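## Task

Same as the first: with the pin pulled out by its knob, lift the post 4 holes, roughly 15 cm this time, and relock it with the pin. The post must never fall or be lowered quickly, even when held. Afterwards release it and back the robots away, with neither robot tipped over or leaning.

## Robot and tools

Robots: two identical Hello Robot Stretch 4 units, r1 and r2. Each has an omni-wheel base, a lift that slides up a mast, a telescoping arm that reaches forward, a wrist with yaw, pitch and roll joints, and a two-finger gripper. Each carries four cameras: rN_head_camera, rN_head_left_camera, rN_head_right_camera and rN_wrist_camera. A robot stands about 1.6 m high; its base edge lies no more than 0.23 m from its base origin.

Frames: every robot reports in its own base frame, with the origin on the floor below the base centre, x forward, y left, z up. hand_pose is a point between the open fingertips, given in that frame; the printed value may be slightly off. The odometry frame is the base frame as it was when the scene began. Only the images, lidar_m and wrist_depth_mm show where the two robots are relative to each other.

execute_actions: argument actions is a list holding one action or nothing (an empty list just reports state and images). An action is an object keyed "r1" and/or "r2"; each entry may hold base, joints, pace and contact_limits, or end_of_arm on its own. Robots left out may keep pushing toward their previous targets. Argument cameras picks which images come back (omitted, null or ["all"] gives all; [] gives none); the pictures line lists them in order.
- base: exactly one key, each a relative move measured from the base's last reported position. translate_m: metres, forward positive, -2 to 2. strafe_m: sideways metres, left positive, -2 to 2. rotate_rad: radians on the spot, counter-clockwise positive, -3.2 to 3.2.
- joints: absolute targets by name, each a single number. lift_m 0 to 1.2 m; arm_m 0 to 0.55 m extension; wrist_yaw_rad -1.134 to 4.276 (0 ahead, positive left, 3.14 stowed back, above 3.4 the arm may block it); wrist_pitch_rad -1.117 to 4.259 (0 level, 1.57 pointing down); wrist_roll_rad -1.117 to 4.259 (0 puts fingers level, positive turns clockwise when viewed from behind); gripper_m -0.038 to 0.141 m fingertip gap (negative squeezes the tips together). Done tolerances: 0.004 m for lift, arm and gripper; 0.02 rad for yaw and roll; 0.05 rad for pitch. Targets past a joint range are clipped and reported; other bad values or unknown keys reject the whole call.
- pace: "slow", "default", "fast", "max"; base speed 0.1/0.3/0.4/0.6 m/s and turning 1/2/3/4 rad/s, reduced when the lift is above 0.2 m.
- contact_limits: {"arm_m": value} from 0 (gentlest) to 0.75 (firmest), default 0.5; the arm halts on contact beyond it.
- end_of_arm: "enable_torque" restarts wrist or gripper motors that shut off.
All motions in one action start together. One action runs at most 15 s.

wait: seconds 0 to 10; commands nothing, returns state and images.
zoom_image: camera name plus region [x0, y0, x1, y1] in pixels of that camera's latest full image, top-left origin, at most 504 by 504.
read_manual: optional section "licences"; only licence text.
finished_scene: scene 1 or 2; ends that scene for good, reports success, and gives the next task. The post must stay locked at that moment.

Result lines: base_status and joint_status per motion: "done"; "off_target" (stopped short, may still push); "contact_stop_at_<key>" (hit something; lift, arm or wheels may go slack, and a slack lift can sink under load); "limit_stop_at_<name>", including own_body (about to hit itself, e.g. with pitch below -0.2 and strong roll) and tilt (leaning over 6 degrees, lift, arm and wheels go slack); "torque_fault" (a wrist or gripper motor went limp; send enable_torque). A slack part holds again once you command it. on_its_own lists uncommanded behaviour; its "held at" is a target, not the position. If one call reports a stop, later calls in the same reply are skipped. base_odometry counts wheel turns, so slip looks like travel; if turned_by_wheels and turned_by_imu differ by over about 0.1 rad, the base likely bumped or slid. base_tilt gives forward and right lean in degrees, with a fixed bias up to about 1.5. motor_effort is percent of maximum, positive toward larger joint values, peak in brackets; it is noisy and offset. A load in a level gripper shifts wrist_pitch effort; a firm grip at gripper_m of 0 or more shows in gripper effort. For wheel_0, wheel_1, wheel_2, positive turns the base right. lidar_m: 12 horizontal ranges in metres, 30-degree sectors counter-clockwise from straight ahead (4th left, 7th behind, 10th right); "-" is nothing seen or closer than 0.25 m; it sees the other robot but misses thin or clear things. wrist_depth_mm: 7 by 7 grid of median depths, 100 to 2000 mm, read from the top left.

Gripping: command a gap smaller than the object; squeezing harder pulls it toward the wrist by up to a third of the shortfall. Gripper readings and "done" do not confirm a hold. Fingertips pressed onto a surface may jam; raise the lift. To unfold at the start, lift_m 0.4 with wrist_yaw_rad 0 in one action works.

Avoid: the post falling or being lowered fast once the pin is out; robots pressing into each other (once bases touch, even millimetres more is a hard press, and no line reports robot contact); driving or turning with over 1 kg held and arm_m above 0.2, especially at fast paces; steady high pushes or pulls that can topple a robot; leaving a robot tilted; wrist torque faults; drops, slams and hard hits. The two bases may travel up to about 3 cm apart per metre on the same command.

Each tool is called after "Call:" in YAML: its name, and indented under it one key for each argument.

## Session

Call:
execute_actions:
  actions: []
  cameras: ["r1_head_left_camera","r2_head_left_camera","r1_wrist_camera","r2_wrist_camera"]

Scene clock: 0.00 s.
r1.base_odometry: x=+0.000 y=+0.000 heading=+0.000 (m, m, rad; r1's odometry frame)
r1.turned_by_wheels: +0.000 (rad since the last result)
r1.turned_by_imu: +0.000 (rad since the last result)
r1.base_tilt: forward=-0.2 right=+0.3 (deg)
r1.lidar_m: 1.05 1.19 1.17 1.38 2.40 7.21 4.10 3.56 1.77 1.03 0.89 0.87
r1.base_status: not commanded
r1.joint_positions: lift_m=+0.155 arm_m=+0.002 wrist_yaw_rad=+3.223 wrist_pitch_rad=+0.012 wrist_roll_rad=-0.018 gripper_m=+0.057
r1.joint_status: not commanded
r1.motor_effort: lift_m=+20 arm_m=+0 wrist_yaw_rad=+2 wrist_pitch_rad=-7 wrist_roll_rad=-1 gripper_m=-4 wheel_0=+0 wheel_1=+0 wheel_2=+0 (%)
r1.hand_pose: x=-0.1221 y=+0.0638 z=+0.3296 quat_wxyz=(-0.041, -0.006, -0.009, +0.999) (m; r1's base frame)
r1.wrist_depth_mm: - - 132 - - - - / - - 129 - - - - / - - 133 239 - - - / 145 138 139 - - - - / 192 1708 - - 1983 1921 1863 / 190 1025 946 1098 198 1060 1042 / 193 707 778 - 809 732 759
r2.base_odometry: x=+0.000 y=+0.000 heading=+0.000 (m, m, rad; r2's odometry frame)
r2.turned_by_wheels: +0.000 (rad since the last result)
r2.turned_by_imu: +0.000 (rad since the last result)
r2.base_tilt: forward=+0.4 right=-1.3 (deg)
r2.lidar_m: 1.18 0.82 0.77 0.80 1.11 1.33 1.40 1.82 4.54 4.48 3.56 3.38
r2.base_status: not commanded
r2.joint_positions: lift_m=+0.297 arm_m=+0.001 wrist_yaw_rad=+3.218 wrist_pitch_rad=-0.008 wrist_roll_rad=+0.009 gripper_m=+0.057
r2.joint_status: not commanded
r2.motor_effort: lift_m=+18 arm_m=-1 wrist_yaw_rad=-1 wrist_pitch_rad=-7 wrist_roll_rad=+0 gripper_m=-3 wheel_0=+0 wheel_1=+0 wheel_2=+0 (%)
r2.hand_pose: x=-0.1223 y=+0.0652 z=+0.4776 quat_wxyz=(-0.038, +0.004, +0.005, +0.999) (m; r2's base frame)
r2.wrist_depth_mm: - - 138 1756 1537 1366 1205 / - - 136 1756 1537 1308 1205 / - - 132 242 1537 1308 1205 / - 116 138 1661 1499 1308 1182 / 186 - - 1708 1499 1336 1160 / 200 1921 216 1661 213 1281 1160 / 198 1229 1229 153 1255 1205 1138
pictures: r1_head_left_camera, r1_wrist_camera, r2_head_left_camera, r2_wrist_camera
Images, in order (width x height): r1_head_left_camera 420x672, r1_wrist_camera 616x392, r2_head_left_camera 420x672, r2_wrist_camera 616x392.

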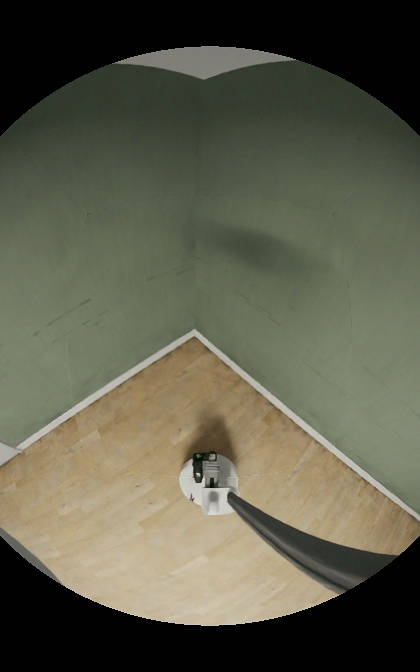

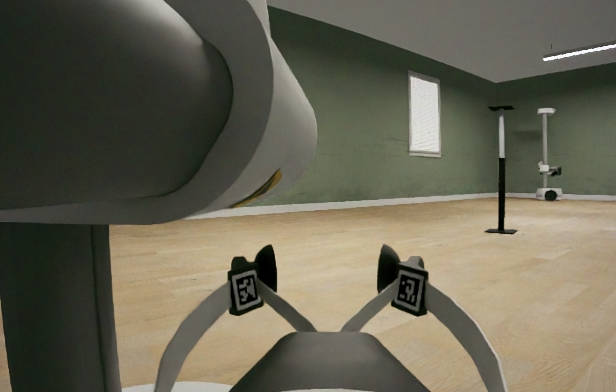

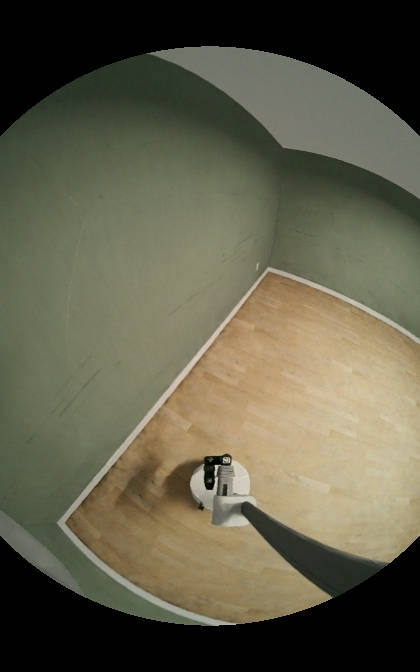

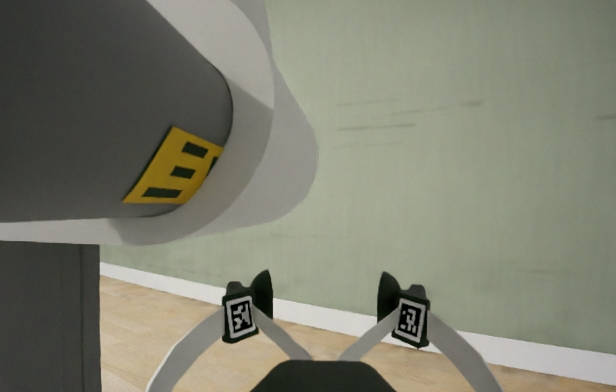

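Call:
execute_actions:
  actions:
    - {"r1":{"base":{"rotate_rad":2.74},"pace":"fast"},"r2":{"base":{"rotate_rad":-1.85},"pace":"fast"}}
  cameras: []

Call:
execute_actions:
  actions:
    - {"r1":{"base":{"translate_m":1.6},"joints":{"lift_m":0.4,"wrist_yaw_rad":0,"gripper_m":0.13},"pace":"max"},"r2":{"base":{"translate_m":2},"joints":{"lift_m":0.4,"wrist_yaw_rad":0,"gripper_m":0.13},"pace":"max"}}
  cameras: ["r1_head_camera","r2_head_camera","r1_wrist_camera","r2_wrist_camera"]

Call:
zoom_image:
  camera: "r1_head_camera"
  region: [130,210,330,410]

Scene clock: 10.47 s.
r1.base_odometry: x=+0.000 y=+0.000 heading=+2.740 (m, m, rad; r1's odometry frame)
r1.turned_by_wheels: +2.740 (rad since the last result)
r1.turned_by_imu: +2.802 (rad since the last result)
r1.base_tilt: forward=-0.2 right=+0.2 (deg)
r1.lidar_m: 2.87 3.84 3.56 1.44 0.96 0.88 0.90 1.13 1.17 1.19 1.50 3.23
r1.base_status: done
r1.joint_positions: lift_m=+0.155 arm_m=+0.002 wrist_yaw_rad=+3.222 wrist_pitch_rad=+0.012 wrist_roll_rad=-0.018 gripper_m=+0.057
r1.joint_status: not commanded
r1.motor_effort: lift_m=+20(20) arm_m=+0(0) wrist_yaw_rad=+2(2) wrist_pitch_rad=-7(7) wrist_roll_rad=-1(1) gripper_m=+0(3) wheel_0=+1(7) wheel_1=+2(7) wheel_2=+2(8) (%)
r1.hand_pose: x=-0.1221 y=+0.0638 z=+0.3296 quat_wxyz=(-0.040, -0.006, -0.009, +0.999) (m; r1's base frame)
r1.wrist_depth_mm: - - 132 1078 960 854 778 / - - 125 1042 976 854 778 / - - 133 239 976 866 788 / 145 139 139 1078 976 878 778 / 192 1430 1308 1098 960 866 798 / 191 1025 960 1078 199 854 788 / 193 707 768 - 809 732 759
r2.base_odometry: x=+0.000 y=+0.000 heading=-1.850 (m, m, rad; r2's odometry frame)
r2.turned_by_wheels: -1.850 (rad since the last result)
r2.turned_by_imu: -1.821 (rad since the last result)
r2.base_tilt: forward=+0.6 right=-1.2 (deg)
r2.lidar_m: 7.17 4.08 3.41 1.81 0.97 0.79 0.80 0.90 1.34 1.32 1.49 2.43
r2.base_status: done
r2.joint_positions: lift_m=+0.297 arm_m=+0.001 wrist_yaw_rad=+3.218 wrist_pitch_rad=-0.008 wrist_roll_rad=+0.009 gripper_m=+0.057
r2.joint_status: not commanded
r2.motor_effort: lift_m=+18(18) arm_m=-1(1) wrist_yaw_rad=+1(2) wrist_pitch_rad=-8(7) wrist_roll_rad=-1(1) gripper_m=-3(4) wheel_0=+0(9) wheel_1=+0(11) wheel_2=-1(9) (%)
r2.hand_pose: x=-0.1223 y=+0.0652 z=+0.4776 quat_wxyz=(-0.038, +0.004, +0.005, +0.999) (m; r2's base frame)
r2.wrist_depth_mm: - - 138 976 904 820 778 / - - 136 946 891 831 778 / - - 132 241 891 831 778 / - 116 137 917 891 831 788 / 186 1098 1025 960 891 820 768 / 199 1118 216 931 212 820 768 / 198 1118 991 153 854 798 768
pictures: none
No camera images: the call's "cameras" was empty. Leave "cameras" out to get every camera's image.

Scene clock: 15.53 s.
r1.base_odometry: x=-1.473 y=+0.625 heading=+2.740 (m, m, rad; r1's odometry frame)
r1.turned_by_wheels: +0.000 (rad since the last result)
r1.turned_by_imu: -0.006 (rad since the last result)
r1.base_tilt: forward=-0.4 right=+0.2 (deg)
r1.lidar_m: 1.21 3.20 2.92 2.97 2.55 2.36 2.39 1.96 1.79 1.76 2.30 4.87
r1.base_status: done
r1.joint_positions: lift_m=+0.400 arm_m=+0.002 wrist_yaw_rad=+0.000 wrist_pitch_rad=+0.012 wrist_roll_rad=-0.018 gripper_m=+0.130
r1.joint_status: all done
r1.motor_effort: lift_m=+20(24) arm_m=+0(0) wrist_yaw_rad=+1(4) wrist_pitch_rad=-6(7) wrist_roll_rad=-1(1) gripper_m=-1(4) wheel_0=-2(7) wheel_1=-2(8) wheel_2=-1(14) (%)
r1.hand_pose: x=+0.4610 y=-0.0874 z=+0.5746 quat_wxyz=(+1.000, -0.009, +0.006, +0.000) (m; r1's base frame)
r1.wrist_depth_mm: - - - - - - - / - - - - - - - / - - - - - - - / - - - - - - - / - - - - - - - / 1661 1756 1499 1537 1537 1464 1618 / 1255 1205 1308 - 1281 1205 1229
r2.base_odometry: x=-0.551 y=-1.923 heading=-1.850 (m, m, rad; r2's odometry frame)
r2.turned_by_wheels: +0.000 (rad since the last result)
r2.turned_by_imu: -0.003 (rad since the last result)
r2.base_tilt: forward=+0.5 right=-1.2 (deg)
r2.lidar_m: 2.43 3.63 3.00 3.00 3.35 2.76 2.74 2.09 1.71 1.69 1.93 3.18
r2.base_status: done
r2.joint_positions: lift_m=+0.400 arm_m=+0.001 wrist_yaw_rad=+0.000 wrist_pitch_rad=-0.008 wrist_roll_rad=+0.009 gripper_m=+0.130
r2.joint_status: all done
r2.motor_effort: lift_m=+19(23) arm_m=-1(1) wrist_yaw_rad=+2(6) wrist_pitch_rad=-7(7) wrist_roll_rad=+0(0) gripper_m=-2(3) wheel_0=+1(10) wheel_1=+1(10) wheel_2=+3(13) (%)
r2.hand_pose: x=+0.4605 y=-0.0874 z=+0.5804 quat_wxyz=(+1.000, +0.004, -0.004, +0.000) (m; r2's base frame)
r2.wrist_depth_mm: - - - - - - - / - - - - - - - / - - - - - - - / - - - - - - - / - - - - - - - / - - 218 - - 210 - / 1499 1430 1499 151 1499 1499 1499
pictures: r1_head_camera, r1_wrist_camera, r2_head_camera, r2_wrist_camera
Images, in order (width x height): r1_head_camera 420x560, r1_wrist_camera 616x392, r2_head_camera 420x560, r2_wrist_camera 616x392.

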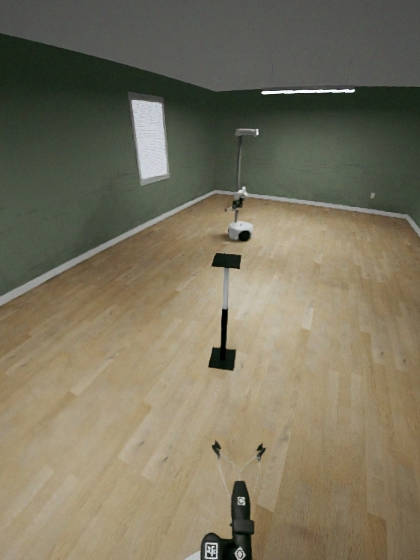

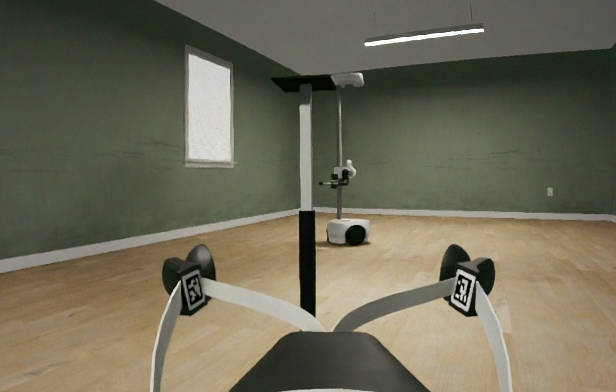

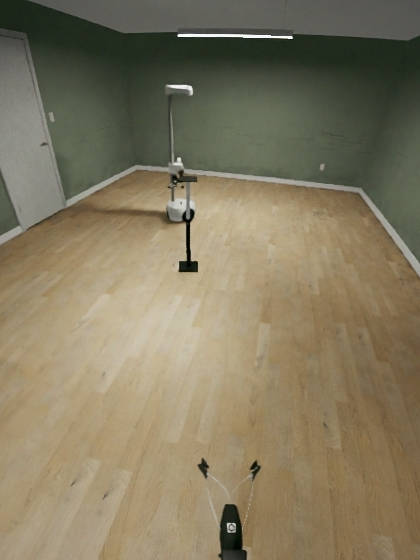

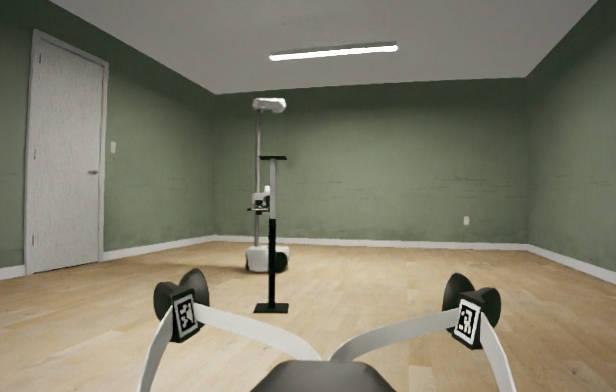

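Region (130, 210, 330, 410) of r1_head_camera's 420x560 image, scaled by 2.520, with more detail than that image has.

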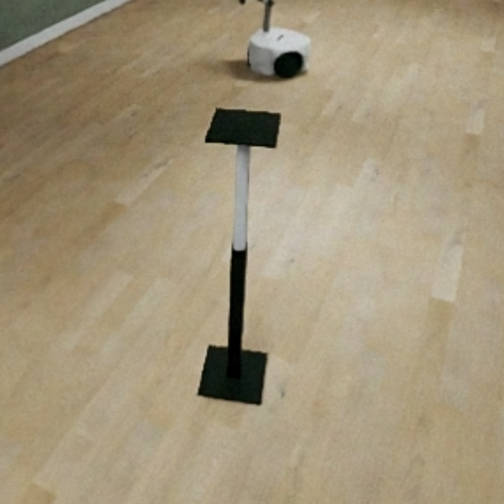

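Call:
execute_actions:
  actions:
    - {"r1":{"base":{"strafe_m":0.27},"joints":{"lift_m":0.53}},"r2":{"base":{"translate_m":1.6},"joints":{"lift_m":0.32},"pace":"max"}}
  cameras: []

Call:
execute_actions:
  actions:
    - {"r1":{"base":{"rotate_rad":-0.16}},"r2":{"base":{"strafe_m":0.3},"pace":"fast"}}
  cameras: []

Call:
execute_actions:
  actions:
    - {"r1":{"base":{"translate_m":0.65},"pace":"max"},"r2":{"joints":{"arm_m":0.2}}}
  cameras: ["r1_head_camera","r2_head_camera","r1_wrist_camera","r2_wrist_camera"]

Call:
zoom_image:
  camera: "r2_wrist_camera"
  region: [220,150,420,320]

Scene clock: 32.23 s.
r1.base_odometry: x=-1.579 y=+0.376 heading=+2.740 (m, m, rad; r1's odometry frame)
r1.turned_by_wheels: +0.000 (rad since the last result)
r1.turned_by_imu: -0.001 (rad since the last result)
r1.base_tilt: forward=-0.2 right=+0.3 (deg)
r1.lidar_m: 1.24 2.90 2.66 2.72 2.44 2.26 2.29 2.24 2.02 2.03 2.65 1.26
r1.base_status: done
r1.joint_positions: lift_m=+0.530 arm_m=+0.002 wrist_yaw_rad=+0.000 wrist_pitch_rad=+0.012 wrist_roll_rad=-0.018 gripper_m=+0.130
r1.joint_status: all done
r1.motor_effort: lift_m=+23(24) arm_m=+0(0) wrist_yaw_rad=+1(1) wrist_pitch_rad=-7(6) wrist_roll_rad=-1(1) gripper_m=+0(1) wheel_0=+1(7) wheel_1=-2(8) wheel_2=-1(3) (%)
r1.hand_pose: x=+0.4610 y=-0.0874 z=+0.7045 quat_wxyz=(+1.000, -0.009, +0.006, +0.000) (m; r1's base frame)
r1.wrist_depth_mm: - - - - - - - / - - - - - - - / - - - - - - - / - - - - - - - / - - - - - - - / - - 1808 1808 1808 1756 - / 1499 1464 1618 - 1464 1430 1464
r2.base_odometry: x=-0.991 y=-3.461 heading=-1.849 (m, m, rad; r2's odometry frame)
r2.turned_by_wheels: +0.000 (rad since the last result)
r2.turned_by_imu: -0.002 (rad since the last result)
r2.base_tilt: forward=+0.5 right=-1.3 (deg)
r2.lidar_m: 0.83 0.86 2.71 2.69 3.01 4.34 - 2.47 2.05 2.03 2.29 3.69
r2.base_status: done
r2.joint_positions: lift_m=+0.320 arm_m=+0.001 wrist_yaw_rad=+0.000 wrist_pitch_rad=-0.008 wrist_roll_rad=+0.009 gripper_m=+0.130
r2.joint_status: all done
r2.motor_effort: lift_m=+16(17) arm_m=-1(1) wrist_yaw_rad=+0(1) wrist_pitch_rad=-7(8) wrist_roll_rad=+0(0) gripper_m=-1(0) wheel_0=+0(9) wheel_1=+0(9) wheel_2=+3(10) (%)
r2.hand_pose: x=+0.4605 y=-0.0874 z=+0.5006 quat_wxyz=(+1.000, +0.004, -0.004, +0.000) (m; r2's base frame)
r2.wrist_depth_mm: - - - - - - - / - - - - - - - / - - - - - - - / - - - - - - - / - - - - - - - / 1921 668 217 1863 - 211 1983 / 1308 1182 1308 151 1308 1281 1308
pictures: none
No camera images: the call's "cameras" was empty. Leave "cameras" out to get every camera's image.

Scene clock: 34.13 s.
r1.base_odometry: x=-1.579 y=+0.376 heading=+2.579 (m, m, rad; r1's odometry frame)
r1.turned_by_wheels: -0.160 (rad since the last result)
r1.turned_by_imu: -0.164 (rad since the last result)
r1.base_tilt: forward=-0.3 right=+0.3 (deg)
r1.lidar_m: 1.24 3.18 2.69 2.67 2.63 2.25 2.25 2.41 2.06 2.02 2.34 3.97
r1.base_status: done
r1.joint_positions: lift_m=+0.530 arm_m=+0.002 wrist_yaw_rad=+0.000 wrist_pitch_rad=+0.012 wrist_roll_rad=-0.018 gripper_m=+0.130
r1.joint_status: not commanded
r1.motor_effort: lift_m=+22(22) arm_m=+0(0) wrist_yaw_rad=+1(1) wrist_pitch_rad=-7(7) wrist_roll_rad=-1(1) gripper_m=+1(2) wheel_0=-1(5) wheel_1=-1(5) wheel_2=-2(9) (%)
r1.hand_pose: x=+0.4609 y=-0.0874 z=+0.7045 quat_wxyz=(+1.000, -0.009, +0.006, +0.000) (m; r1's base frame)
r1.wrist_depth_mm: - - - - - - - / - - - - - - - / - - - - - - - / - - - - - - - / - - - - - - - / - - 1808 1118 1756 1708 - / 1499 1430 1576 - 1576 1430 1499
r2.base_odometry: x=-0.703 y=-3.544 heading=-1.849 (m, m, rad; r2's odometry frame)
r2.turned_by_wheels: +0.000 (rad since the last result)
r2.turned_by_imu: +0.000 (rad since the last result)
r2.base_tilt: forward=+0.4 right=-1.2 (deg)
r2.lidar_m: 0.81 2.85 2.38 2.38 2.70 4.29 - 2.82 2.35 2.33 2.62 4.24
r2.base_status: done
r2.joint_positions: lift_m=+0.320 arm_m=+0.001 wrist_yaw_rad=+0.000 wrist_pitch_rad=-0.008 wrist_roll_rad=+0.009 gripper_m=+0.130
r2.joint_status: not commanded
r2.motor_effort: lift_m=+16(17) arm_m=+0(1) wrist_yaw_rad=-1(2) wrist_pitch_rad=-7(7) wrist_roll_rad=-1(0) gripper_m=+1(0) wheel_0=+1(12) wheel_1=-2(13) wheel_2=+0(3) (%)
r2.hand_pose: x=+0.4605 y=-0.0874 z=+0.5006 quat_wxyz=(+1.000, +0.004, -0.004, +0.000) (m; r2's base frame)
r2.wrist_depth_mm: - - - 699 - - - / - - - - - - - / - - - - - - - / - - - - - - - / - - - - - - - / 1921 1708 217 1921 - 210 - / 1281 1255 1308 151 1336 1281 1308
pictures: none
No camera images: the call's "cameras" was empty. Leave "cameras" out to get every camera's image.

Scene clock: 37.00 s.
r1.base_odometry: x=-2.129 y=+0.723 heading=+2.579 (m, m, rad; r1's odometry frame)
r1.turned_by_wheels: +0.000 (rad since the last result)
r1.turned_by_imu: -0.003 (rad since the last result)
r1.base_tilt: forward=-0.2 right=+0.3 (deg)
r1.lidar_m: 0.60 3.00 2.53 2.54 2.91 2.88 2.88 2.58 2.19 2.19 2.52 4.26
r1.base_status: done
r1.joint_positions: lift_m=+0.530 arm_m=+0.002 wrist_yaw_rad=+0.000 wrist_pitch_rad=+0.012 wrist_roll_rad=-0.018 gripper_m=+0.130
r1.joint_status: not commanded
r1.motor_effort: lift_m=+22(22) arm_m=+0(0) wrist_yaw_rad=+1(2) wrist_pitch_rad=-7(6) wrist_roll_rad=-1(1) gripper_m=+1(0) wheel_0=-1(5) wheel_1=-2(6) wheel_2=+0(12) (%)
r1.hand_pose: x=+0.4609 y=-0.0874 z=+0.7045 quat_wxyz=(+1.000, -0.009, +0.006, +0.000) (m; r1's base frame)
r1.wrist_depth_mm: - - - - - - - / - - - 469 - - - / - - - - - - - / - - - - - - - / - - - - - - - / - - 1863 449 1397 1756 - / 1499 1464 1576 - 1430 1464 1499
r2.base_odometry: x=-0.703 y=-3.544 heading=-1.849 (m, m, rad; r2's odometry frame)
r2.turned_by_wheels: +0.000 (rad since the last result)
r2.turned_by_imu: +0.000 (rad since the last result)
r2.base_tilt: forward=+0.5 right=-1.1 (deg)
r2.lidar_m: 0.80 2.88 2.39 2.38 2.68 4.30 - 2.82 2.33 2.33 2.59 4.23
r2.base_status: not commanded
r2.joint_positions: lift_m=+0.320 arm_m=+0.199 wrist_yaw_rad=+0.000 wrist_pitch_rad=-0.008 wrist_roll_rad=+0.009 gripper_m=+0.130
r2.joint_status: all done
r2.motor_effort: lift_m=+17(16) arm_m=+6(2) wrist_yaw_rad=+0(1) wrist_pitch_rad=-6(7) wrist_roll_rad=+0(0) gripper_m=-2(0) wheel_0=+1(1) wheel_1=-1(2) wheel_2=+0(0) (%)
r2.hand_pose: x=+0.6584 y=-0.0874 z=+0.5006 quat_wxyz=(+1.000, +0.004, -0.004, +0.000) (m; r2's base frame)
r2.wrist_depth_mm: - - - - - - - / - - - - - - - / - - - 960 - - - / - - - - - - - / - - - - - - - / 1863 1756 217 1025 - 210 - / 1281 1255 1281 151 1042 1281 1308
pictures: r1_head_camera, r1_wrist_camera, r2_head_camera, r2_wrist_camera
Images, in order (width x height): r1_head_camera 420x560, r1_wrist_camera 616x392, r2_head_camera 420x560, r2_wrist_camera 616x392.

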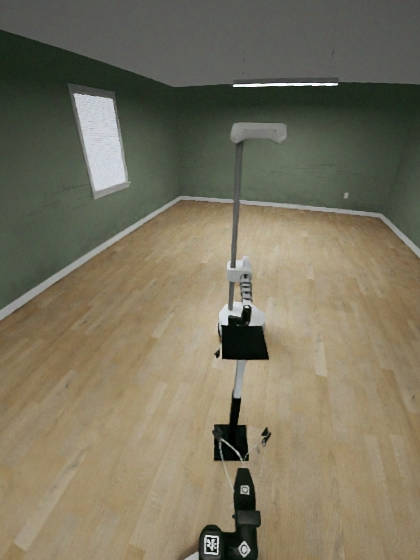

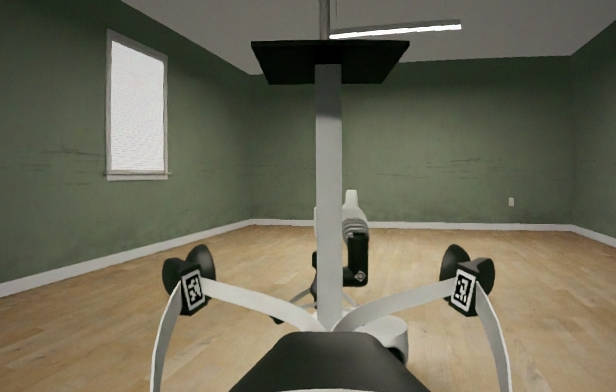

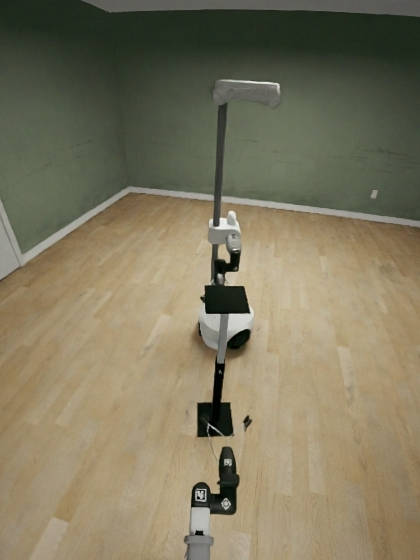

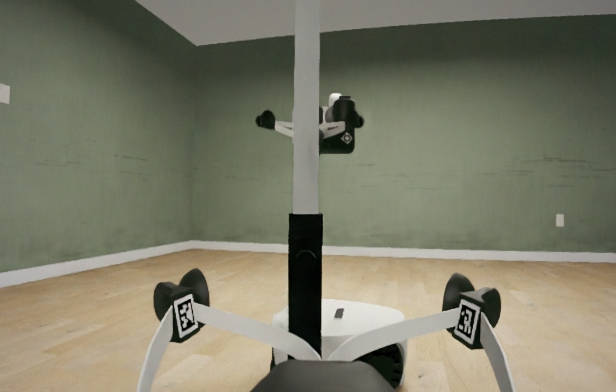

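Region (220, 150, 420, 320) of r2_wrist_camera's 616x392 image, scaled by 2.520; it fills the top 428 rows of this view, and the rest is white.

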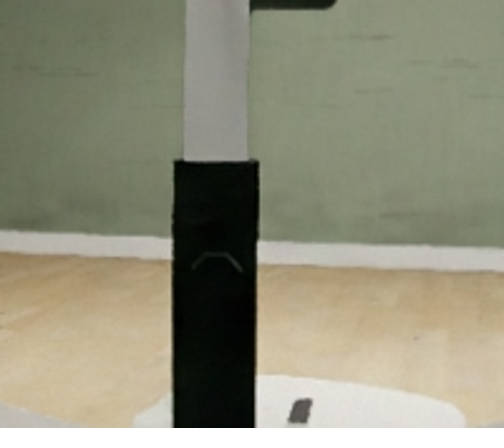

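Call:
execute_actions:
  actions:
    - {"r1":{"base":{"translate_m":0.12},"joints":{"arm_m":0.105,"gripper_m":0.07}},"r2":{"base":{"strafe_m":0.019},"joints":{"arm_m":0.37,"lift_m":0.312,"gripper_m":0.065}}}
  cameras: ["r1_wrist_camera","r2_wrist_camera"]

Scene clock: 42.50 s.
r1.base_odometry: x=-2.230 y=+0.787 heading=+2.579 (m, m, rad; r1's odometry frame)
r1.turned_by_wheels: +0.000 (rad since the last result)
r1.turned_by_imu: -0.001 (rad since the last result)
r1.base_tilt: forward=-0.3 right=+0.2 (deg)
r1.lidar_m: 0.48 2.94 2.52 2.49 2.87 3.00 3.00 2.64 2.21 2.22 2.57 0.49
r1.base_status: done
r1.joint_positions: lift_m=+0.530 arm_m=+0.104 wrist_yaw_rad=+0.000 wrist_pitch_rad=+0.012 wrist_roll_rad=-0.018 gripper_m=+0.070
r1.joint_status: all done
r1.motor_effort: lift_m=+21(22) arm_m=+8(8) wrist_yaw_rad=+1(3) wrist_pitch_rad=-7(6) wrist_roll_rad=-1(1) gripper_m=-2(4) wheel_0=-1(4) wheel_1=+1(5) wheel_2=+0(1) (%)
r1.hand_pose: x=+0.5629 y=-0.0874 z=+0.7045 quat_wxyz=(+1.000, -0.009, +0.006, +0.000) (m; r1's base frame)
r1.wrist_depth_mm: - - - 213 - - - / - - - 215 - - - / - - - 216 - - - / - - - 217 - - - / - - - - 741 - - / - - 200 221 220 - - / 1537 1430 1464 - 1078 1430 1464
r2.base_odometry: x=-0.684 y=-3.549 heading=-1.849 (m, m, rad; r2's odometry frame)
r2.turned_by_wheels: +0.000 (rad since the last result)
r2.turned_by_imu: +0.001 (rad since the last result)
r2.base_tilt: forward=+0.5 right=-1.3 (deg)
r2.lidar_m: 0.80 2.85 2.38 2.37 2.67 4.29 - 2.81 2.36 2.32 2.64 4.24
r2.base_status: done
r2.joint_positions: lift_m=+0.312 arm_m=+0.369 wrist_yaw_rad=+0.000 wrist_pitch_rad=-0.008 wrist_roll_rad=+0.009 gripper_m=+0.065
r2.joint_status: all done
r2.motor_effort: lift_m=+13(15) arm_m=+6(4) wrist_yaw_rad=+0(1) wrist_pitch_rad=-7(7) wrist_roll_rad=+0(1) gripper_m=-2(2) wheel_0=-1(8) wheel_1=+2(10) wheel_2=+0(1) (%)
r2.hand_pose: x=+0.8284 y=-0.0874 z=+0.4928 quat_wxyz=(+1.000, +0.004, -0.004, +0.000) (m; r2's base frame)
r2.wrist_depth_mm: - - - 324 - - - / - - - 480 - - - / - - - 1060 - - - / - - - - - - - / - - - 283 - - - / 1921 1921 213 282 215 1983 1921 / 1255 1255 1229 151 778 1205 1281
pictures: r1_wrist_camera, r2_wrist_camera
Images, in order (width x height): r1_wrist_camera 616x392, r2_wrist_camera 616x392.

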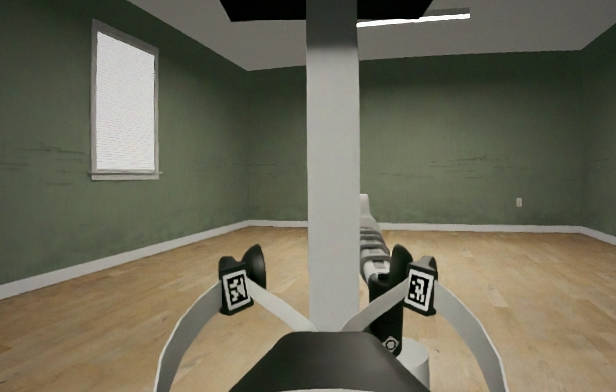

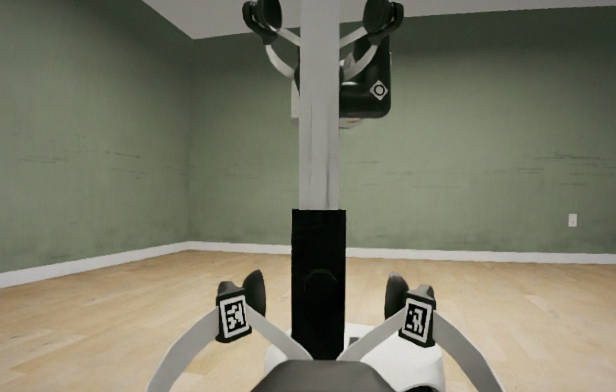

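Call:
execute_actions:
  actions:
    - {"r1":{"base":{"strafe_m":-0.003},"joints":{"gripper_m":0.02,"arm_m":0.11}},"r2":{"base":{"strafe_m":0.003},"joints":{"arm_m":0.389,"gripper_m":0.045}}}
  cameras: []

Call:
execute_actions:
  actions:
    - {"r1":{"joints":{"arm_m":0.124,"gripper_m":-0.025}},"r2":{"joints":{"gripper_m":0.008}}}
  cameras: []

Call:
execute_actions:
  actions:
    - {"r1":{"joints":{"lift_m":0.537},"pace":"slow"}}
  cameras: ["r1_wrist_camera","r2_wrist_camera"]

Scene clock: 50.47 s.
r1.base_odometry: x=-2.228 y=+0.789 heading=+2.579 (m, m, rad; r1's odometry frame)
r1.turned_by_wheels: +0.000 (rad since the last result)
r1.turned_by_imu: +0.000 (rad since the last result)
r1.base_tilt: forward=-0.2 right=+0.3 (deg)
r1.lidar_m: 0.46 2.95 2.51 2.50 2.86 3.01 3.00 2.64 2.21 2.20 2.56 0.52
r1.base_status: done
r1.joint_positions: lift_m=+0.530 arm_m=+0.109 wrist_yaw_rad=+0.000 wrist_pitch_rad=+0.012 wrist_roll_rad=-0.018 gripper_m=+0.020
r1.joint_status: all done
r1.motor_effort: lift_m=+22(22) arm_m=+7(9) wrist_yaw_rad=+2(3) wrist_pitch_rad=-6(6) wrist_roll_rad=-1(1) gripper_m=-7(10) wheel_0=-1(4) wheel_1=+1(4) wheel_2=+0(3) (%)
r1.hand_pose: x=+0.5682 y=-0.0874 z=+0.7045 quat_wxyz=(+1.000, -0.009, +0.006, +0.000) (m; r1's base frame)
r1.wrist_depth_mm: - - - 208 - - - / - - - 209 - - - / - - - 211 - - - / - - - 213 - - - / - - - 214 - - - / - - 189 215 192 - - / 1499 1464 1464 - 1078 1397 1430
r2.base_odometry: x=-0.681 y=-3.550 heading=-1.849 (m, m, rad; r2's odometry frame)
r2.turned_by_wheels: +0.000 (rad since the last result)
r2.turned_by_imu: +0.001 (rad since the last result)
r2.base_tilt: forward=+0.6 right=-1.3 (deg)
r2.lidar_m: 0.78 2.86 2.37 2.36 2.66 4.30 - 2.83 2.37 2.36 2.66 4.26
r2.base_status: done
r2.joint_positions: lift_m=+0.312 arm_m=+0.388 wrist_yaw_rad=+0.000 wrist_pitch_rad=-0.008 wrist_roll_rad=+0.009 gripper_m=+0.045
r2.joint_status: all done
r2.motor_effort: lift_m=+14(14) arm_m=+6(7) wrist_yaw_rad=+0(1) wrist_pitch_rad=-6(7) wrist_roll_rad=+0(1) gripper_m=-4(6) wheel_0=+2(8) wheel_1=-1(8) wheel_2=+0(0) (%)
r2.hand_pose: x=+0.8474 y=-0.0874 z=+0.4928 quat_wxyz=(+1.000, +0.004, -0.004, +0.000) (m; r2's base frame)
r2.wrist_depth_mm: - - - 291 - - - / - - - 452 - - - / - - - - - - - / - - - - - - - / - - - 262 - - - / 1921 1863 1661 262 209 1983 1983 / 1281 1336 1182 156 768 1182 1281
pictures: none
No camera images: the call's "cameras" was empty. Leave "cameras" out to get every camera's image.

Scene clock: 51.63 s.
r1.base_odometry: x=-2.229 y=+0.789 heading=+2.579 (m, m, rad; r1's odometry frame)
r1.turned_by_wheels: +0.000 (rad since the last result)
r1.turned_by_imu: +0.000 (rad since the last result)
r1.base_tilt: forward=-0.1 right=+0.2 (deg)
r1.lidar_m: 0.46 2.95 2.51 2.49 2.86 3.01 3.01 2.61 2.21 2.21 2.57 0.51
r1.base_status: not commanded
r1.joint_positions: lift_m=+0.530 arm_m=+0.124 wrist_yaw_rad=+0.008 wrist_pitch_rad=+0.014 wrist_roll_rad=-0.018 gripper_m=-0.024
r1.joint_status: all done
r1.on_its_own: wrist_yaw_rad is at rest, and its effort (-21) is outside its rest range (-13 to +13)
r1.motor_effort: lift_m=+22(22) arm_m=-2(12) wrist_yaw_rad=-21(22) wrist_pitch_rad=-13(12) wrist_roll_rad=-1(1) gripper_m=-31(32) wheel_0=-7(7) wheel_1=-1(1) wheel_2=+10(10) (%)
r1.hand_pose: x=+0.5844 y=-0.0851 z=+0.7039 quat_wxyz=(+1.000, -0.009, +0.007, +0.004) (m; r1's base frame)
r1.wrist_depth_mm: - - - 189 - - - / - - - 191 - - - / - - - 192 - - - / - - - 194 - - - / - - - 196 1098 - - / - - 181 197 197 1756 - / 1499 1430 1576 - 778 1397 1430
r2.base_odometry: x=-0.681 y=-3.550 heading=-1.849 (m, m, rad; r2's odometry frame)
r2.turned_by_wheels: +0.000 (rad since the last result)
r2.turned_by_imu: +0.000 (rad since the last result)
r2.base_tilt: forward=+0.5 right=-1.2 (deg)
r2.lidar_m: 0.80 2.82 2.36 2.36 2.66 4.28 - 2.81 2.37 2.34 2.63 4.27
r2.base_status: not commanded
r2.joint_positions: lift_m=+0.312 arm_m=+0.388 wrist_yaw_rad=+0.000 wrist_pitch_rad=-0.008 wrist_roll_rad=+0.009 gripper_m=+0.008
r2.joint_status: all done
r2.motor_effort: lift_m=+14(13) arm_m=+5(6) wrist_yaw_rad=+0(1) wrist_pitch_rad=-6(7) wrist_roll_rad=-1(1) gripper_m=-15(13) wheel_0=+2(2) wheel_1=-1(1) wheel_2=+0(0) (%)
r2.hand_pose: x=+0.8476 y=-0.0873 z=+0.4928 quat_wxyz=(+1.000, +0.004, -0.004, +0.000) (m; r2's base frame)
r2.wrist_depth_mm: - - - 289 - - - / - - - 430 - - - / - - - - - - - / - - - - - - - / - - - 265 - - - / 1863 1983 - 209 211 1921 1983 / 1255 1281 1182 224 741 1160 1281
pictures: none
No camera images: the call's "cameras" was empty. Leave "cameras" out to get every camera's image.

Scene clock: 52.30 s.
r1.base_odometry: x=-2.229 y=+0.789 heading=+2.579 (m, m, rad; r1's odometry frame)
r1.turned_by_wheels: +0.000 (rad since the last result)
r1.turned_by_imu: -0.001 (rad since the last result)
r1.base_tilt: forward=-0.1 right=+0.4 (deg)
r1.lidar_m: 0.48 2.96 2.51 2.50 2.87 3.01 3.00 2.64 2.22 2.18 2.57 0.50
r1.base_status: not commanded
r1.joint_positions: lift_m=+0.536 arm_m=+0.124 wrist_yaw_rad=+0.008 wrist_pitch_rad=+0.021 wrist_roll_rad=-0.018 gripper_m=-0.024
r1.joint_status: all done
r1.on_its_own: wrist_yaw_rad is at rest, and its effort (-22) is outside its rest range (-13 to +13); wrist_pitch_rad is at rest, and its effort (-29) is outside its rest range (-23 to +23)
r1.motor_effort: lift_m=+26(25) arm_m=-2(2) wrist_yaw_rad=-22(22) wrist_pitch_rad=-29(32) wrist_roll_rad=-1(1) gripper_m=-32(31) wheel_0=-8(8) wheel_1=-2(2) wheel_2=+10(10) (%)
r1.hand_pose: x=+0.5845 y=-0.0850 z=+0.7088 quat_wxyz=(+1.000, -0.009, +0.010, +0.004) (m; r1's base frame)
r1.wrist_depth_mm: - - - 189 - - - / - - - 190 - - - / - - - 191 - - - / - - - 194 - - - / - - - 196 1025 - - / - - 182 198 196 1756 1983 / 1499 1397 1499 - 1025 1430 1430
r2.base_odometry: x=-0.681 y=-3.550 heading=-1.849 (m, m, rad; r2's odometry frame)
r2.turned_by_wheels: +0.000 (rad since the last result)
r2.turned_by_imu: +0.000 (rad since the last result)
r2.base_tilt: forward=+0.4 right=-1.2 (deg)
r2.lidar_m: 0.81 2.86 2.38 2.37 2.68 4.27 - 2.85 2.36 2.34 2.64 4.27
r2.base_status: not commanded
r2.joint_positions: lift_m=+0.312 arm_m=+0.388 wrist_yaw_rad=+0.000 wrist_pitch_rad=-0.008 wrist_roll_rad=+0.009 gripper_m=+0.008
r2.joint_status: not commanded
r2.motor_effort: lift_m=+13(13) arm_m=+5(5) wrist_yaw_rad=-1(1) wrist_pitch_rad=-7(8) wrist_roll_rad=-1(0) gripper_m=-15(14) wheel_0=+2(2) wheel_1=-1(1) wheel_2=+0(0) (%)
r2.hand_pose: x=+0.8476 y=-0.0873 z=+0.4928 quat_wxyz=(+1.000, +0.004, -0.004, +0.000) (m; r2's base frame)
r2.wrist_depth_mm: - - - 296 - - - / - - - 459 - - - / - - - - - - - / - - - - - - - / - - - 263 - - - / 1863 1921 1983 210 211 1983 1983 / 1229 1308 1182 224 732 1138 1281
pictures: r1_wrist_camera, r2_wrist_camera
Images, in order (width x height): r1_wrist_camera 616x392, r2_wrist_camera 616x392.

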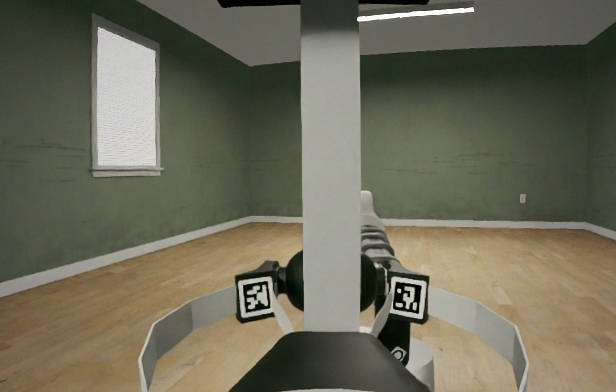

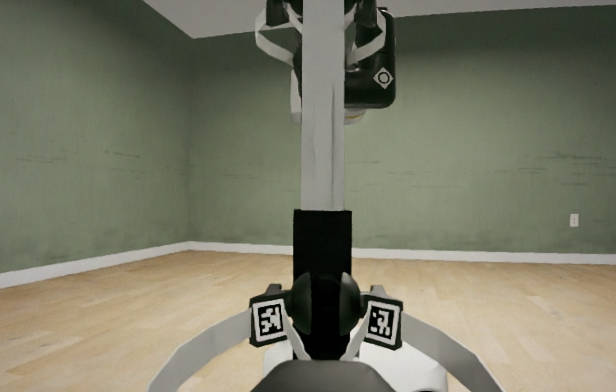

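Call:
execute_actions:
  actions:
    - {"r1":{"joints":{"gripper_m":0.045,"arm_m":0.101,"lift_m":0.53}}}
  cameras: []

Call:
execute_actions:
  actions:
    - {"r1":{"joints":{"gripper_m":0.005,"arm_m":0.105}}}
  cameras: []

Call:
execute_actions:
  actions:
    - {"r1":{"joints":{"gripper_m":-0.025,"arm_m":0.117},"pace":"slow"}}
  cameras: []

Call:
execute_actions:
  actions:
    - {"r1":{"joints":{"lift_m":0.537,"arm_m":0.121},"pace":"slow"}}
  cameras: ["r1_wrist_camera"]

Scene clock: 63.07 s.
r1.base_odometry: x=-2.228 y=+0.789 heading=+2.579 (m, m, rad; r1's odometry frame)
r1.turned_by_wheels: +0.000 (rad since the last result)
r1.turned_by_imu: -0.001 (rad since the last result)
r1.base_tilt: forward=-0.3 right=+0.2 (deg)
r1.lidar_m: 0.48 2.97 2.50 2.50 2.87 3.00 3.01 2.64 2.20 2.19 2.55 0.51
r1.base_status: not commanded
r1.joint_positions: lift_m=+0.530 arm_m=+0.102 wrist_yaw_rad=+0.000 wrist_pitch_rad=+0.012 wrist_roll_rad=-0.018 gripper_m=+0.045
r1.joint_status: all done
r1.motor_effort: lift_m=+18(23) arm_m=-7(21) wrist_yaw_rad=+3(24) wrist_pitch_rad=-6(30) wrist_roll_rad=-1(1) gripper_m=+0(35) wheel_0=-2(8) wheel_1=+0(2) wheel_2=-1(11) (%)
r1.hand_pose: x=+0.5616 y=-0.0875 z=+0.7049 quat_wxyz=(+1.000, -0.009, +0.006, +0.000) (m; r1's base frame)
r1.wrist_depth_mm: - - - 214 - - - / - - - 216 - - - / - - - 218 - - - / - - - 219 - - - / - - - 220 - - - / - - 196 222 193 - - / 1537 1464 1499 - 1118 1430 1464
r2.base_odometry: x=-0.681 y=-3.550 heading=-1.849 (m, m, rad; r2's odometry frame)
r2.turned_by_wheels: +0.000 (rad since the last result)
r2.turned_by_imu: +0.001 (rad since the last result)
r2.base_tilt: forward=+0.6 right=-1.2 (deg)
r2.lidar_m: 0.81 2.86 2.37 2.37 2.67 4.27 - 2.86 2.37 2.34 2.63 4.24
r2.base_status: not commanded
r2.joint_positions: lift_m=+0.312 arm_m=+0.388 wrist_yaw_rad=+0.000 wrist_pitch_rad=-0.008 wrist_roll_rad=+0.009 gripper_m=+0.008
r2.joint_status: not commanded
r2.motor_effort: lift_m=+14(13) arm_m=+5(5) wrist_yaw_rad=+0(2) wrist_pitch_rad=-7(7) wrist_roll_rad=+0(1) gripper_m=-15(13) wheel_0=+2(2) wheel_1=-1(1) wheel_2=+0(0) (%)
r2.hand_pose: x=+0.8476 y=-0.0873 z=+0.4928 quat_wxyz=(+1.000, +0.004, -0.004, +0.000) (m; r2's base frame)
r2.wrist_depth_mm: - - - 304 - - - / - - - 462 - - - / - - - - - - - / - - - - - - - / - - - 263 - - - / 1863 1983 1983 209 211 1983 1921 / 1255 1308 1160 224 732 1182 1308
pictures: none
No camera images: the call's "cameras" was empty. Leave "cameras" out to get every camera's image.

Scene clock: 64.27 s.
r1.base_odometry: x=-2.229 y=+0.789 heading=+2.579 (m, m, rad; r1's odometry frame)
r1.turned_by_wheels: +0.000 (rad since the last result)
r1.turned_by_imu: +0.000 (rad since the last result)
r1.base_tilt: forward=-0.2 right=+0.3 (deg)
r1.lidar_m: 0.47 2.96 2.50 2.49 2.87 3.01 2.99 2.62 2.21 2.22 2.53 0.50
r1.base_status: not commanded
r1.joint_positions: lift_m=+0.530 arm_m=+0.104 wrist_yaw_rad=+0.003 wrist_pitch_rad=+0.013 wrist_roll_rad=-0.018 gripper_m=+0.005
r1.joint_status: all done
r1.motor_effort: lift_m=+18(18) arm_m=+4(9) wrist_yaw_rad=-6(6) wrist_pitch_rad=-9(8) wrist_roll_rad=-1(1) gripper_m=-23(16) wheel_0=-2(2) wheel_1=+0(0) wheel_2=+2(2) (%)
r1.hand_pose: x=+0.5639 y=-0.0867 z=+0.7046 quat_wxyz=(+1.000, -0.009, +0.006, +0.001) (m; r1's base frame)
r1.wrist_depth_mm: - - - 211 - - - / - - - 213 - - - / - - - 214 - - - / - - - 216 - - - / - - - 217 - - - / - - 187 218 190 - - / 1537 1430 1499 - 1098 1397 1499
r2.base_odometry: x=-0.681 y=-3.550 heading=-1.849 (m, m, rad; r2's odometry frame)
r2.turned_by_wheels: +0.000 (rad since the last result)
r2.turned_by_imu: +0.000 (rad since the last result)
r2.base_tilt: forward=+0.5 right=-1.2 (deg)
r2.lidar_m: 0.80 2.84 2.38 2.35 2.66 4.29 - 2.84 2.37 2.35 2.62 4.27
r2.base_status: not commanded
r2.joint_positions: lift_m=+0.312 arm_m=+0.388 wrist_yaw_rad=+0.000 wrist_pitch_rad=-0.008 wrist_roll_rad=+0.009 gripper_m=+0.008
r2.joint_status: not commanded
r2.motor_effort: lift_m=+14(14) arm_m=+5(5) wrist_yaw_rad=-2(0) wrist_pitch_rad=-5(6) wrist_roll_rad=+0(1) gripper_m=-13(14) wheel_0=+2(2) wheel_1=-1(2) wheel_2=+0(0) (%)
r2.hand_pose: x=+0.8476 y=-0.0873 z=+0.4928 quat_wxyz=(+1.000, +0.004, -0.004, +0.000) (m; r2's base frame)
r2.wrist_depth_mm: - - - 296 - - - / - - - 455 - - - / - - - - - - - / - - - - - - - / - - - 262 - - - / 1921 1921 - 208 211 1921 1921 / 1255 1281 1160 224 732 1205 1308
pictures: none
No camera images: the call's "cameras" was empty. Leave "cameras" out to get every camera's image.

Scene clock: 65.53 s.
r1.base_odometry: x=-2.228 y=+0.789 heading=+2.579 (m, m, rad; r1's odometry frame)
r1.turned_by_wheels: +0.000 (rad since the last result)
r1.turned_by_imu: +0.000 (rad since the last result)
r1.base_tilt: forward=-0.2 right=+0.2 (deg)
r1.lidar_m: 0.48 2.95 2.52 2.49 2.85 2.99 3.00 2.64 2.22 2.20 2.55 0.50
r1.base_status: not commanded
r1.joint_positions: lift_m=+0.530 arm_m=+0.115 wrist_yaw_rad=-0.003 wrist_pitch_rad=+0.012 wrist_roll_rad=-0.018 gripper_m=-0.024
r1.joint_status: all done
r1.motor_effort: lift_m=+18(18) arm_m=+11(16) wrist_yaw_rad=+11(17) wrist_pitch_rad=-3(9) wrist_roll_rad=-1(1) gripper_m=-24(24) wheel_0=+0(2) wheel_1=+2(2) wheel_2=-7(7) (%)
r1.hand_pose: x=+0.5741 y=-0.0884 z=+0.7051 quat_wxyz=(+1.000, -0.009, +0.006, -0.002) (m; r1's base frame)
r1.wrist_depth_mm: - - - 204 - - - / - - - 204 - - - / - - - 206 - - - / - - - 207 - - - / - - - 208 - - - / - - 183 211 183 1863 - / 1499 1464 1576 - 1078 1430 1499
r2.base_odometry: x=-0.681 y=-3.550 heading=-1.849 (m, m, rad; r2's odometry frame)
r2.turned_by_wheels: +0.000 (rad since the last result)
r2.turned_by_imu: +0.000 (rad since the last result)
r2.base_tilt: forward=+0.6 right=-1.2 (deg)
r2.lidar_m: 0.81 2.83 2.37 2.37 2.65 4.28 - 2.84 2.37 2.34 2.64 4.26
r2.base_status: not commanded
r2.joint_positions: lift_m=+0.312 arm_m=+0.388 wrist_yaw_rad=+0.000 wrist_pitch_rad=-0.008 wrist_roll_rad=+0.009 gripper_m=+0.008
r2.joint_status: not commanded
r2.motor_effort: lift_m=+14(13) arm_m=+5(5) wrist_yaw_rad=+2(1) wrist_pitch_rad=-8(7) wrist_roll_rad=-1(0) gripper_m=-14(14) wheel_0=+2(2) wheel_1=-1(1) wheel_2=+0(0) (%)
r2.hand_pose: x=+0.8476 y=-0.0873 z=+0.4928 quat_wxyz=(+1.000, +0.004, -0.004, +0.000) (m; r2's base frame)
r2.wrist_depth_mm: - - - 293 - - - / - - - 439 - - - / - - - - - - - / - - - - - - - / - - - 264 - - - / 1863 1921 1983 210 212 - 1921 / 1255 1308 1182 224 741 1182 1281
pictures: none
No camera images: the call's "cameras" was empty. Leave "cameras" out to get every camera's image.

Scene clock: 66.20 s.
r1.base_odometry: x=-2.228 y=+0.789 heading=+2.579 (m, m, rad; r1's odometry frame)
r1.turned_by_wheels: +0.000 (rad since the last result)
r1.turned_by_imu: +0.000 (rad since the last result)
r1.base_tilt: forward=-0.3 right=+0.3 (deg)
r1.lidar_m: 0.48 2.95 2.51 2.50 2.86 3.01 3.01 2.62 2.20 2.21 2.55 0.47
r1.base_status: not commanded
r1.joint_positions: lift_m=+0.537 arm_m=+0.118 wrist_yaw_rad=-0.006 wrist_pitch_rad=+0.018 wrist_roll_rad=-0.018 gripper_m=-0.025
r1.joint_status: all done
r1.on_its_own: wrist_yaw_rad is at rest, and its effort (+19) is outside its rest range (-13 to +13); wrist_pitch_rad is at rest, and its effort (-24) is outside its rest range (-23 to +23)
r1.motor_effort: lift_m=+25(26) arm_m=+16(16) wrist_yaw_rad=+19(20) wrist_pitch_rad=-24(24) wrist_roll_rad=-1(1) gripper_m=-19(23) wheel_0=+1(1) wheel_1=+2(2) wheel_2=-8(8) (%)
r1.hand_pose: x=+0.5770 y=-0.0892 z=+0.7095 quat_wxyz=(+1.000, -0.009, +0.009, -0.003) (m; r1's base frame)
r1.wrist_depth_mm: - - - 199 - - - / - - - 201 - - - / - - - 204 - - - / - - - 205 - - - / - - - 207 - - - / - - 183 209 195 1756 1921 / 1464 1430 1499 - 1078 1366 1464
r2.base_odometry: x=-0.681 y=-3.550 heading=-1.849 (m, m, rad; r2's odometry frame)
r2.turned_by_wheels: +0.000 (rad since the last result)
r2.turned_by_imu: +0.000 (rad since the last result)
r2.base_tilt: forward=+0.5 right=-1.1 (deg)
r2.lidar_m: 0.80 2.86 2.36 2.36 2.66 4.29 - 2.86 2.36 2.35 2.63 4.23
r2.base_status: not commanded
r2.joint_positions: lift_m=+0.312 arm_m=+0.388 wrist_yaw_rad=+0.000 wrist_pitch_rad=-0.008 wrist_roll_rad=+0.009 gripper_m=+0.008
r2.joint_status: not commanded
r2.motor_effort: lift_m=+13(14) arm_m=+4(5) wrist_yaw_rad=-1(1) wrist_pitch_rad=-7(7) wrist_roll_rad=-1(0) gripper_m=-16(16) wheel_0=+2(2) wheel_1=-1(0) wheel_2=+0(0) (%)
r2.hand_pose: x=+0.8476 y=-0.0873 z=+0.4928 quat_wxyz=(+1.000, +0.004, -0.004, +0.000) (m; r2's base frame)
r2.wrist_depth_mm: - - - 294 - - - / - - - 452 - - - / - - - - - - - / - - - - - - - / - - - 263 - - - / 1808 1983 1983 209 211 1983 1983 / 1255 1281 1182 224 732 1182 1336
pictures: r1_wrist_camera
Images, in order (width x height): r1_wrist_camera 616x392.

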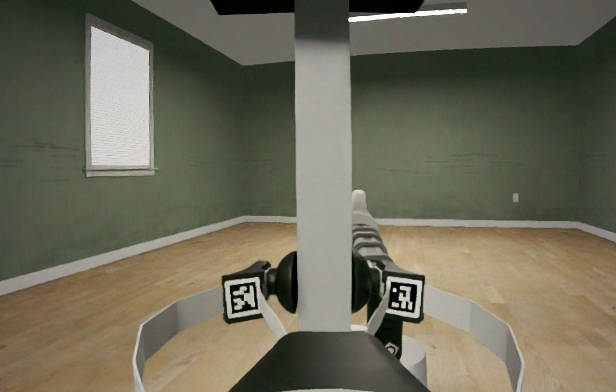

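Call:
execute_actions:
  actions:
    - {"r1":{"joints":{"gripper_m":-0.035,"arm_m":0.114}}}
  cameras: []

Call:
execute_actions:
  actions:
    - {"r2":{"joints":{"gripper_m":-0.02,"arm_m":0.379},"pace":"slow"}}
  cameras: []

Call:
execute_actions:
  actions:
    - {"r1":{"joints":{"lift_m":0.55},"pace":"slow"}}
  cameras: ["r1_wrist_camera","r2_wrist_camera"]

Scene clock: 74.70 s.
r1.base_odometry: x=-2.228 y=+0.789 heading=+2.579 (m, m, rad; r1's odometry frame)
r1.turned_by_wheels: +0.000 (rad since the last result)
r1.turned_by_imu: +0.000 (rad since the last result)
r1.base_tilt: forward=-0.2 right=+0.3 (deg)
r1.lidar_m: 0.48 2.97 2.51 2.50 2.87 3.01 3.02 2.63 2.22 2.20 2.56 0.49
r1.base_status: not commanded
r1.joint_positions: lift_m=+0.537 arm_m=+0.116 wrist_yaw_rad=+0.001 wrist_pitch_rad=+0.021 wrist_roll_rad=-0.018 gripper_m=-0.034
r1.joint_status: all done
r1.on_its_own: wrist_pitch_rad is at rest, and its effort (-27) is outside its rest range (-23 to +23)
r1.motor_effort: lift_m=+25(25) arm_m=-9(14) wrist_yaw_rad=+1(19) wrist_pitch_rad=-27(30) wrist_roll_rad=-1(1) gripper_m=-28(27) wheel_0=-3(3) wheel_1=+2(2) wheel_2=-1(8) (%)
r1.hand_pose: x=+0.5750 y=-0.0872 z=+0.7089 quat_wxyz=(+1.000, -0.009, +0.010, +0.000) (m; r1's base frame)
r1.wrist_depth_mm: - - - 200 - - - / - - - 202 - - - / - - - 203 - - - / - - - 206 - - - / - - - 206 - - - / - - 181 209 195 1708 1921 / 1464 1430 1576 - 1042 1366 1464
r2.base_odometry: x=-0.681 y=-3.550 heading=-1.849 (m, m, rad; r2's odometry frame)
r2.turned_by_wheels: +0.000 (rad since the last result)
r2.turned_by_imu: +0.000 (rad since the last result)
r2.base_tilt: forward=+0.5 right=-1.2 (deg)
r2.lidar_m: 0.82 2.84 2.35 2.36 2.66 4.27 - 2.85 2.35 2.35 2.64 4.25
r2.base_status: not commanded
r2.joint_positions: lift_m=+0.312 arm_m=+0.388 wrist_yaw_rad=+0.000 wrist_pitch_rad=-0.008 wrist_roll_rad=+0.009 gripper_m=+0.008
r2.joint_status: not commanded
r2.motor_effort: lift_m=+14(13) arm_m=+5(5) wrist_yaw_rad=-3(0) wrist_pitch_rad=-6(7) wrist_roll_rad=-1(1) gripper_m=-15(14) wheel_0=+2(2) wheel_1=-1(1) wheel_2=+0(0) (%)
r2.hand_pose: x=+0.8476 y=-0.0873 z=+0.4928 quat_wxyz=(+1.000, +0.004, -0.004, +0.000) (m; r2's base frame)
r2.wrist_depth_mm: - - - 293 - - - / - - - 455 - - - / - - - - - - - / - - - - - - - / - - - 264 - - - / 1921 1921 - 209 212 - 1983 / 1255 1308 1205 224 732 1182 1281
pictures: none
No camera images: the call's "cameras" was empty. Leave "cameras" out to get every camera's image.

Scene clock: 75.93 s.
r1.base_odometry: x=-2.228 y=+0.789 heading=+2.579 (m, m, rad; r1's odometry frame)
r1.turned_by_wheels: +0.000 (rad since the last result)
r1.turned_by_imu: +0.000 (rad since the last result)
r1.base_tilt: forward=-0.2 right=+0.3 (deg)
r1.lidar_m: 0.47 2.95 2.50 2.51 2.88 3.00 2.99 2.65 2.22 2.20 2.54 0.50
r1.base_status: not commanded
r1.joint_positions: lift_m=+0.537 arm_m=+0.116 wrist_yaw_rad=+0.001 wrist_pitch_rad=+0.021 wrist_roll_rad=-0.018 gripper_m=-0.034
r1.joint_status: not commanded
r1.on_its_own: wrist_pitch_rad is at rest, and its effort (-29) is outside its rest range (-23 to +23)
r1.motor_effort: lift_m=+25(25) arm_m=-9(9) wrist_yaw_rad=+1(0) wrist_pitch_rad=-29(30) wrist_roll_rad=-1(0) gripper_m=-29(33) wheel_0=-3(3) wheel_1=+2(2) wheel_2=-1(1) (%)
r1.hand_pose: x=+0.5750 y=-0.0872 z=+0.7089 quat_wxyz=(+1.000, -0.009, +0.010, +0.000) (m; r1's base frame)
r1.wrist_depth_mm: - - - 200 - - - / - - - 202 - - - / - - - 204 - - - / - - - 206 - - - / - - - 206 - - - / - - 181 208 194 1756 1921 / 1464 1430 1576 - 1060 1366 1464
r2.base_odometry: x=-0.681 y=-3.550 heading=-1.848 (m, m, rad; r2's odometry frame)
r2.turned_by_wheels: +0.001 (rad since the last result)
r2.turned_by_imu: +0.001 (rad since the last result)
r2.base_tilt: forward=+0.5 right=-1.4 (deg)
r2.lidar_m: 0.81 2.85 2.38 2.35 2.65 4.30 - 2.86 2.35 2.34 2.63 4.27
r2.base_status: not commanded
r2.joint_positions: lift_m=+0.312 arm_m=+0.380 wrist_yaw_rad=+0.007 wrist_pitch_rad=-0.008 wrist_roll_rad=+0.009 gripper_m=-0.019
r2.joint_status: all done
r2.on_its_own: wrist_yaw_rad is at rest, and its effort (-18) is outside its rest range (-13 to +13)
r2.motor_effort: lift_m=+13(14) arm_m=-5(8) wrist_yaw_rad=-18(23) wrist_pitch_rad=-8(7) wrist_roll_rad=-1(1) gripper_m=-19(29) wheel_0=+7(7) wheel_1=+3(3) wheel_2=+4(4) (%)
r2.hand_pose: x=+0.8399 y=-0.0854 z=+0.4928 quat_wxyz=(+1.000, +0.004, -0.004, +0.003) (m; r2's base frame)
r2.wrist_depth_mm: - - - 300 - - - / - - - 449 564 - - / - - - 946 - - - / - - - 931 - - - / - - - 270 - - - / 1921 1921 - 201 1756 1983 1921 / 1255 1205 683 183 496 1255 1308
pictures: none
No camera images: the call's "cameras" was empty. Leave "cameras" out to get every camera's image.

Scene clock: 76.73 s.
r1.base_odometry: x=-2.228 y=+0.789 heading=+2.579 (m, m, rad; r1's odometry frame)
r1.turned_by_wheels: +0.000 (rad since the last result)
r1.turned_by_imu: +0.000 (rad since the last result)
r1.base_tilt: forward=-0.3 right=+0.3 (deg)
r1.lidar_m: 0.47 2.96 2.50 2.52 2.87 3.01 3.00 2.63 2.21 2.20 2.56 0.50
r1.base_status: not commanded
r1.joint_positions: lift_m=+0.549 arm_m=+0.116 wrist_yaw_rad=+0.002 wrist_pitch_rad=+0.034 wrist_roll_rad=-0.018 gripper_m=-0.034
r1.joint_status: all done
r1.on_its_own: wrist_pitch_rad is at rest, and its effort (-66) is outside its rest range (-23 to +23)
r1.motor_effort: lift_m=+32(31) arm_m=-9(9) wrist_yaw_rad=-3(3) wrist_pitch_rad=-66(67) wrist_roll_rad=-1(1) gripper_m=-31(29) wheel_0=-3(4) wheel_1=+1(2) wheel_2=+1(1) (%)
r1.hand_pose: x=+0.5750 y=-0.0869 z=+0.7176 quat_wxyz=(+1.000, -0.009, +0.017, +0.001) (m; r1's base frame)
r1.wrist_depth_mm: - - - 197 - - - / - - - 200 - - - / - - - 203 - - - / - - - 205 - - - / - - - 207 1042 - - / 1921 1983 182 209 194 1661 1808 / 1430 1366 1499 - 1060 1336 1397
r2.base_odometry: x=-0.681 y=-3.550 heading=-1.848 (m, m, rad; r2's odometry frame)
r2.turned_by_wheels: +0.000 (rad since the last result)
r2.turned_by_imu: +0.000 (rad since the last result)
r2.base_tilt: forward=+0.5 right=-1.1 (deg)
r2.lidar_m: 0.80 2.83 2.37 2.36 2.66 4.31 - 2.83 2.36 2.36 2.66 4.28
r2.base_status: not commanded
r2.joint_positions: lift_m=+0.312 arm_m=+0.380 wrist_yaw_rad=+0.007 wrist_pitch_rad=-0.008 wrist_roll_rad=+0.009 gripper_m=-0.019
r2.joint_status: not commanded
r2.on_its_own: wrist_yaw_rad is at rest, and its effort (-20) is outside its rest range (-13 to +13)
r2.motor_effort: lift_m=+13(13) arm_m=-6(5) wrist_yaw_rad=-20(17) wrist_pitch_rad=-7(6) wrist_roll_rad=+0(0) gripper_m=-17(18) wheel_0=+7(7) wheel_1=+3(3) wheel_2=+4(4) (%)
r2.hand_pose: x=+0.8399 y=-0.0854 z=+0.4928 quat_wxyz=(+1.000, +0.004, -0.004, +0.003) (m; r2's base frame)
r2.wrist_depth_mm: - - - 301 609 - - / - - - 459 931 - - / - - - 960 - - - / - - - 917 - - - / - - - 270 - - - / 1863 1983 1983 201 1808 1983 1983 / 1281 1281 676 183 500 1281 1308
pictures: r1_wrist_camera, r2_wrist_camera
Images, in order (width x height): r1_wrist_camera 616x392, r2_wrist_camera 616x392.

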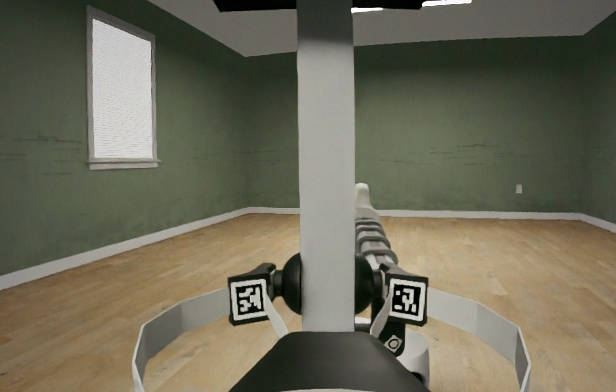

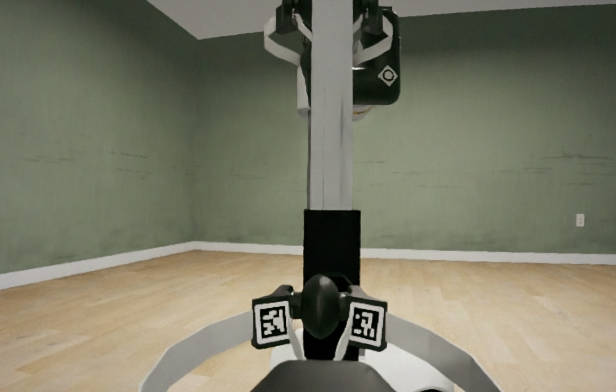

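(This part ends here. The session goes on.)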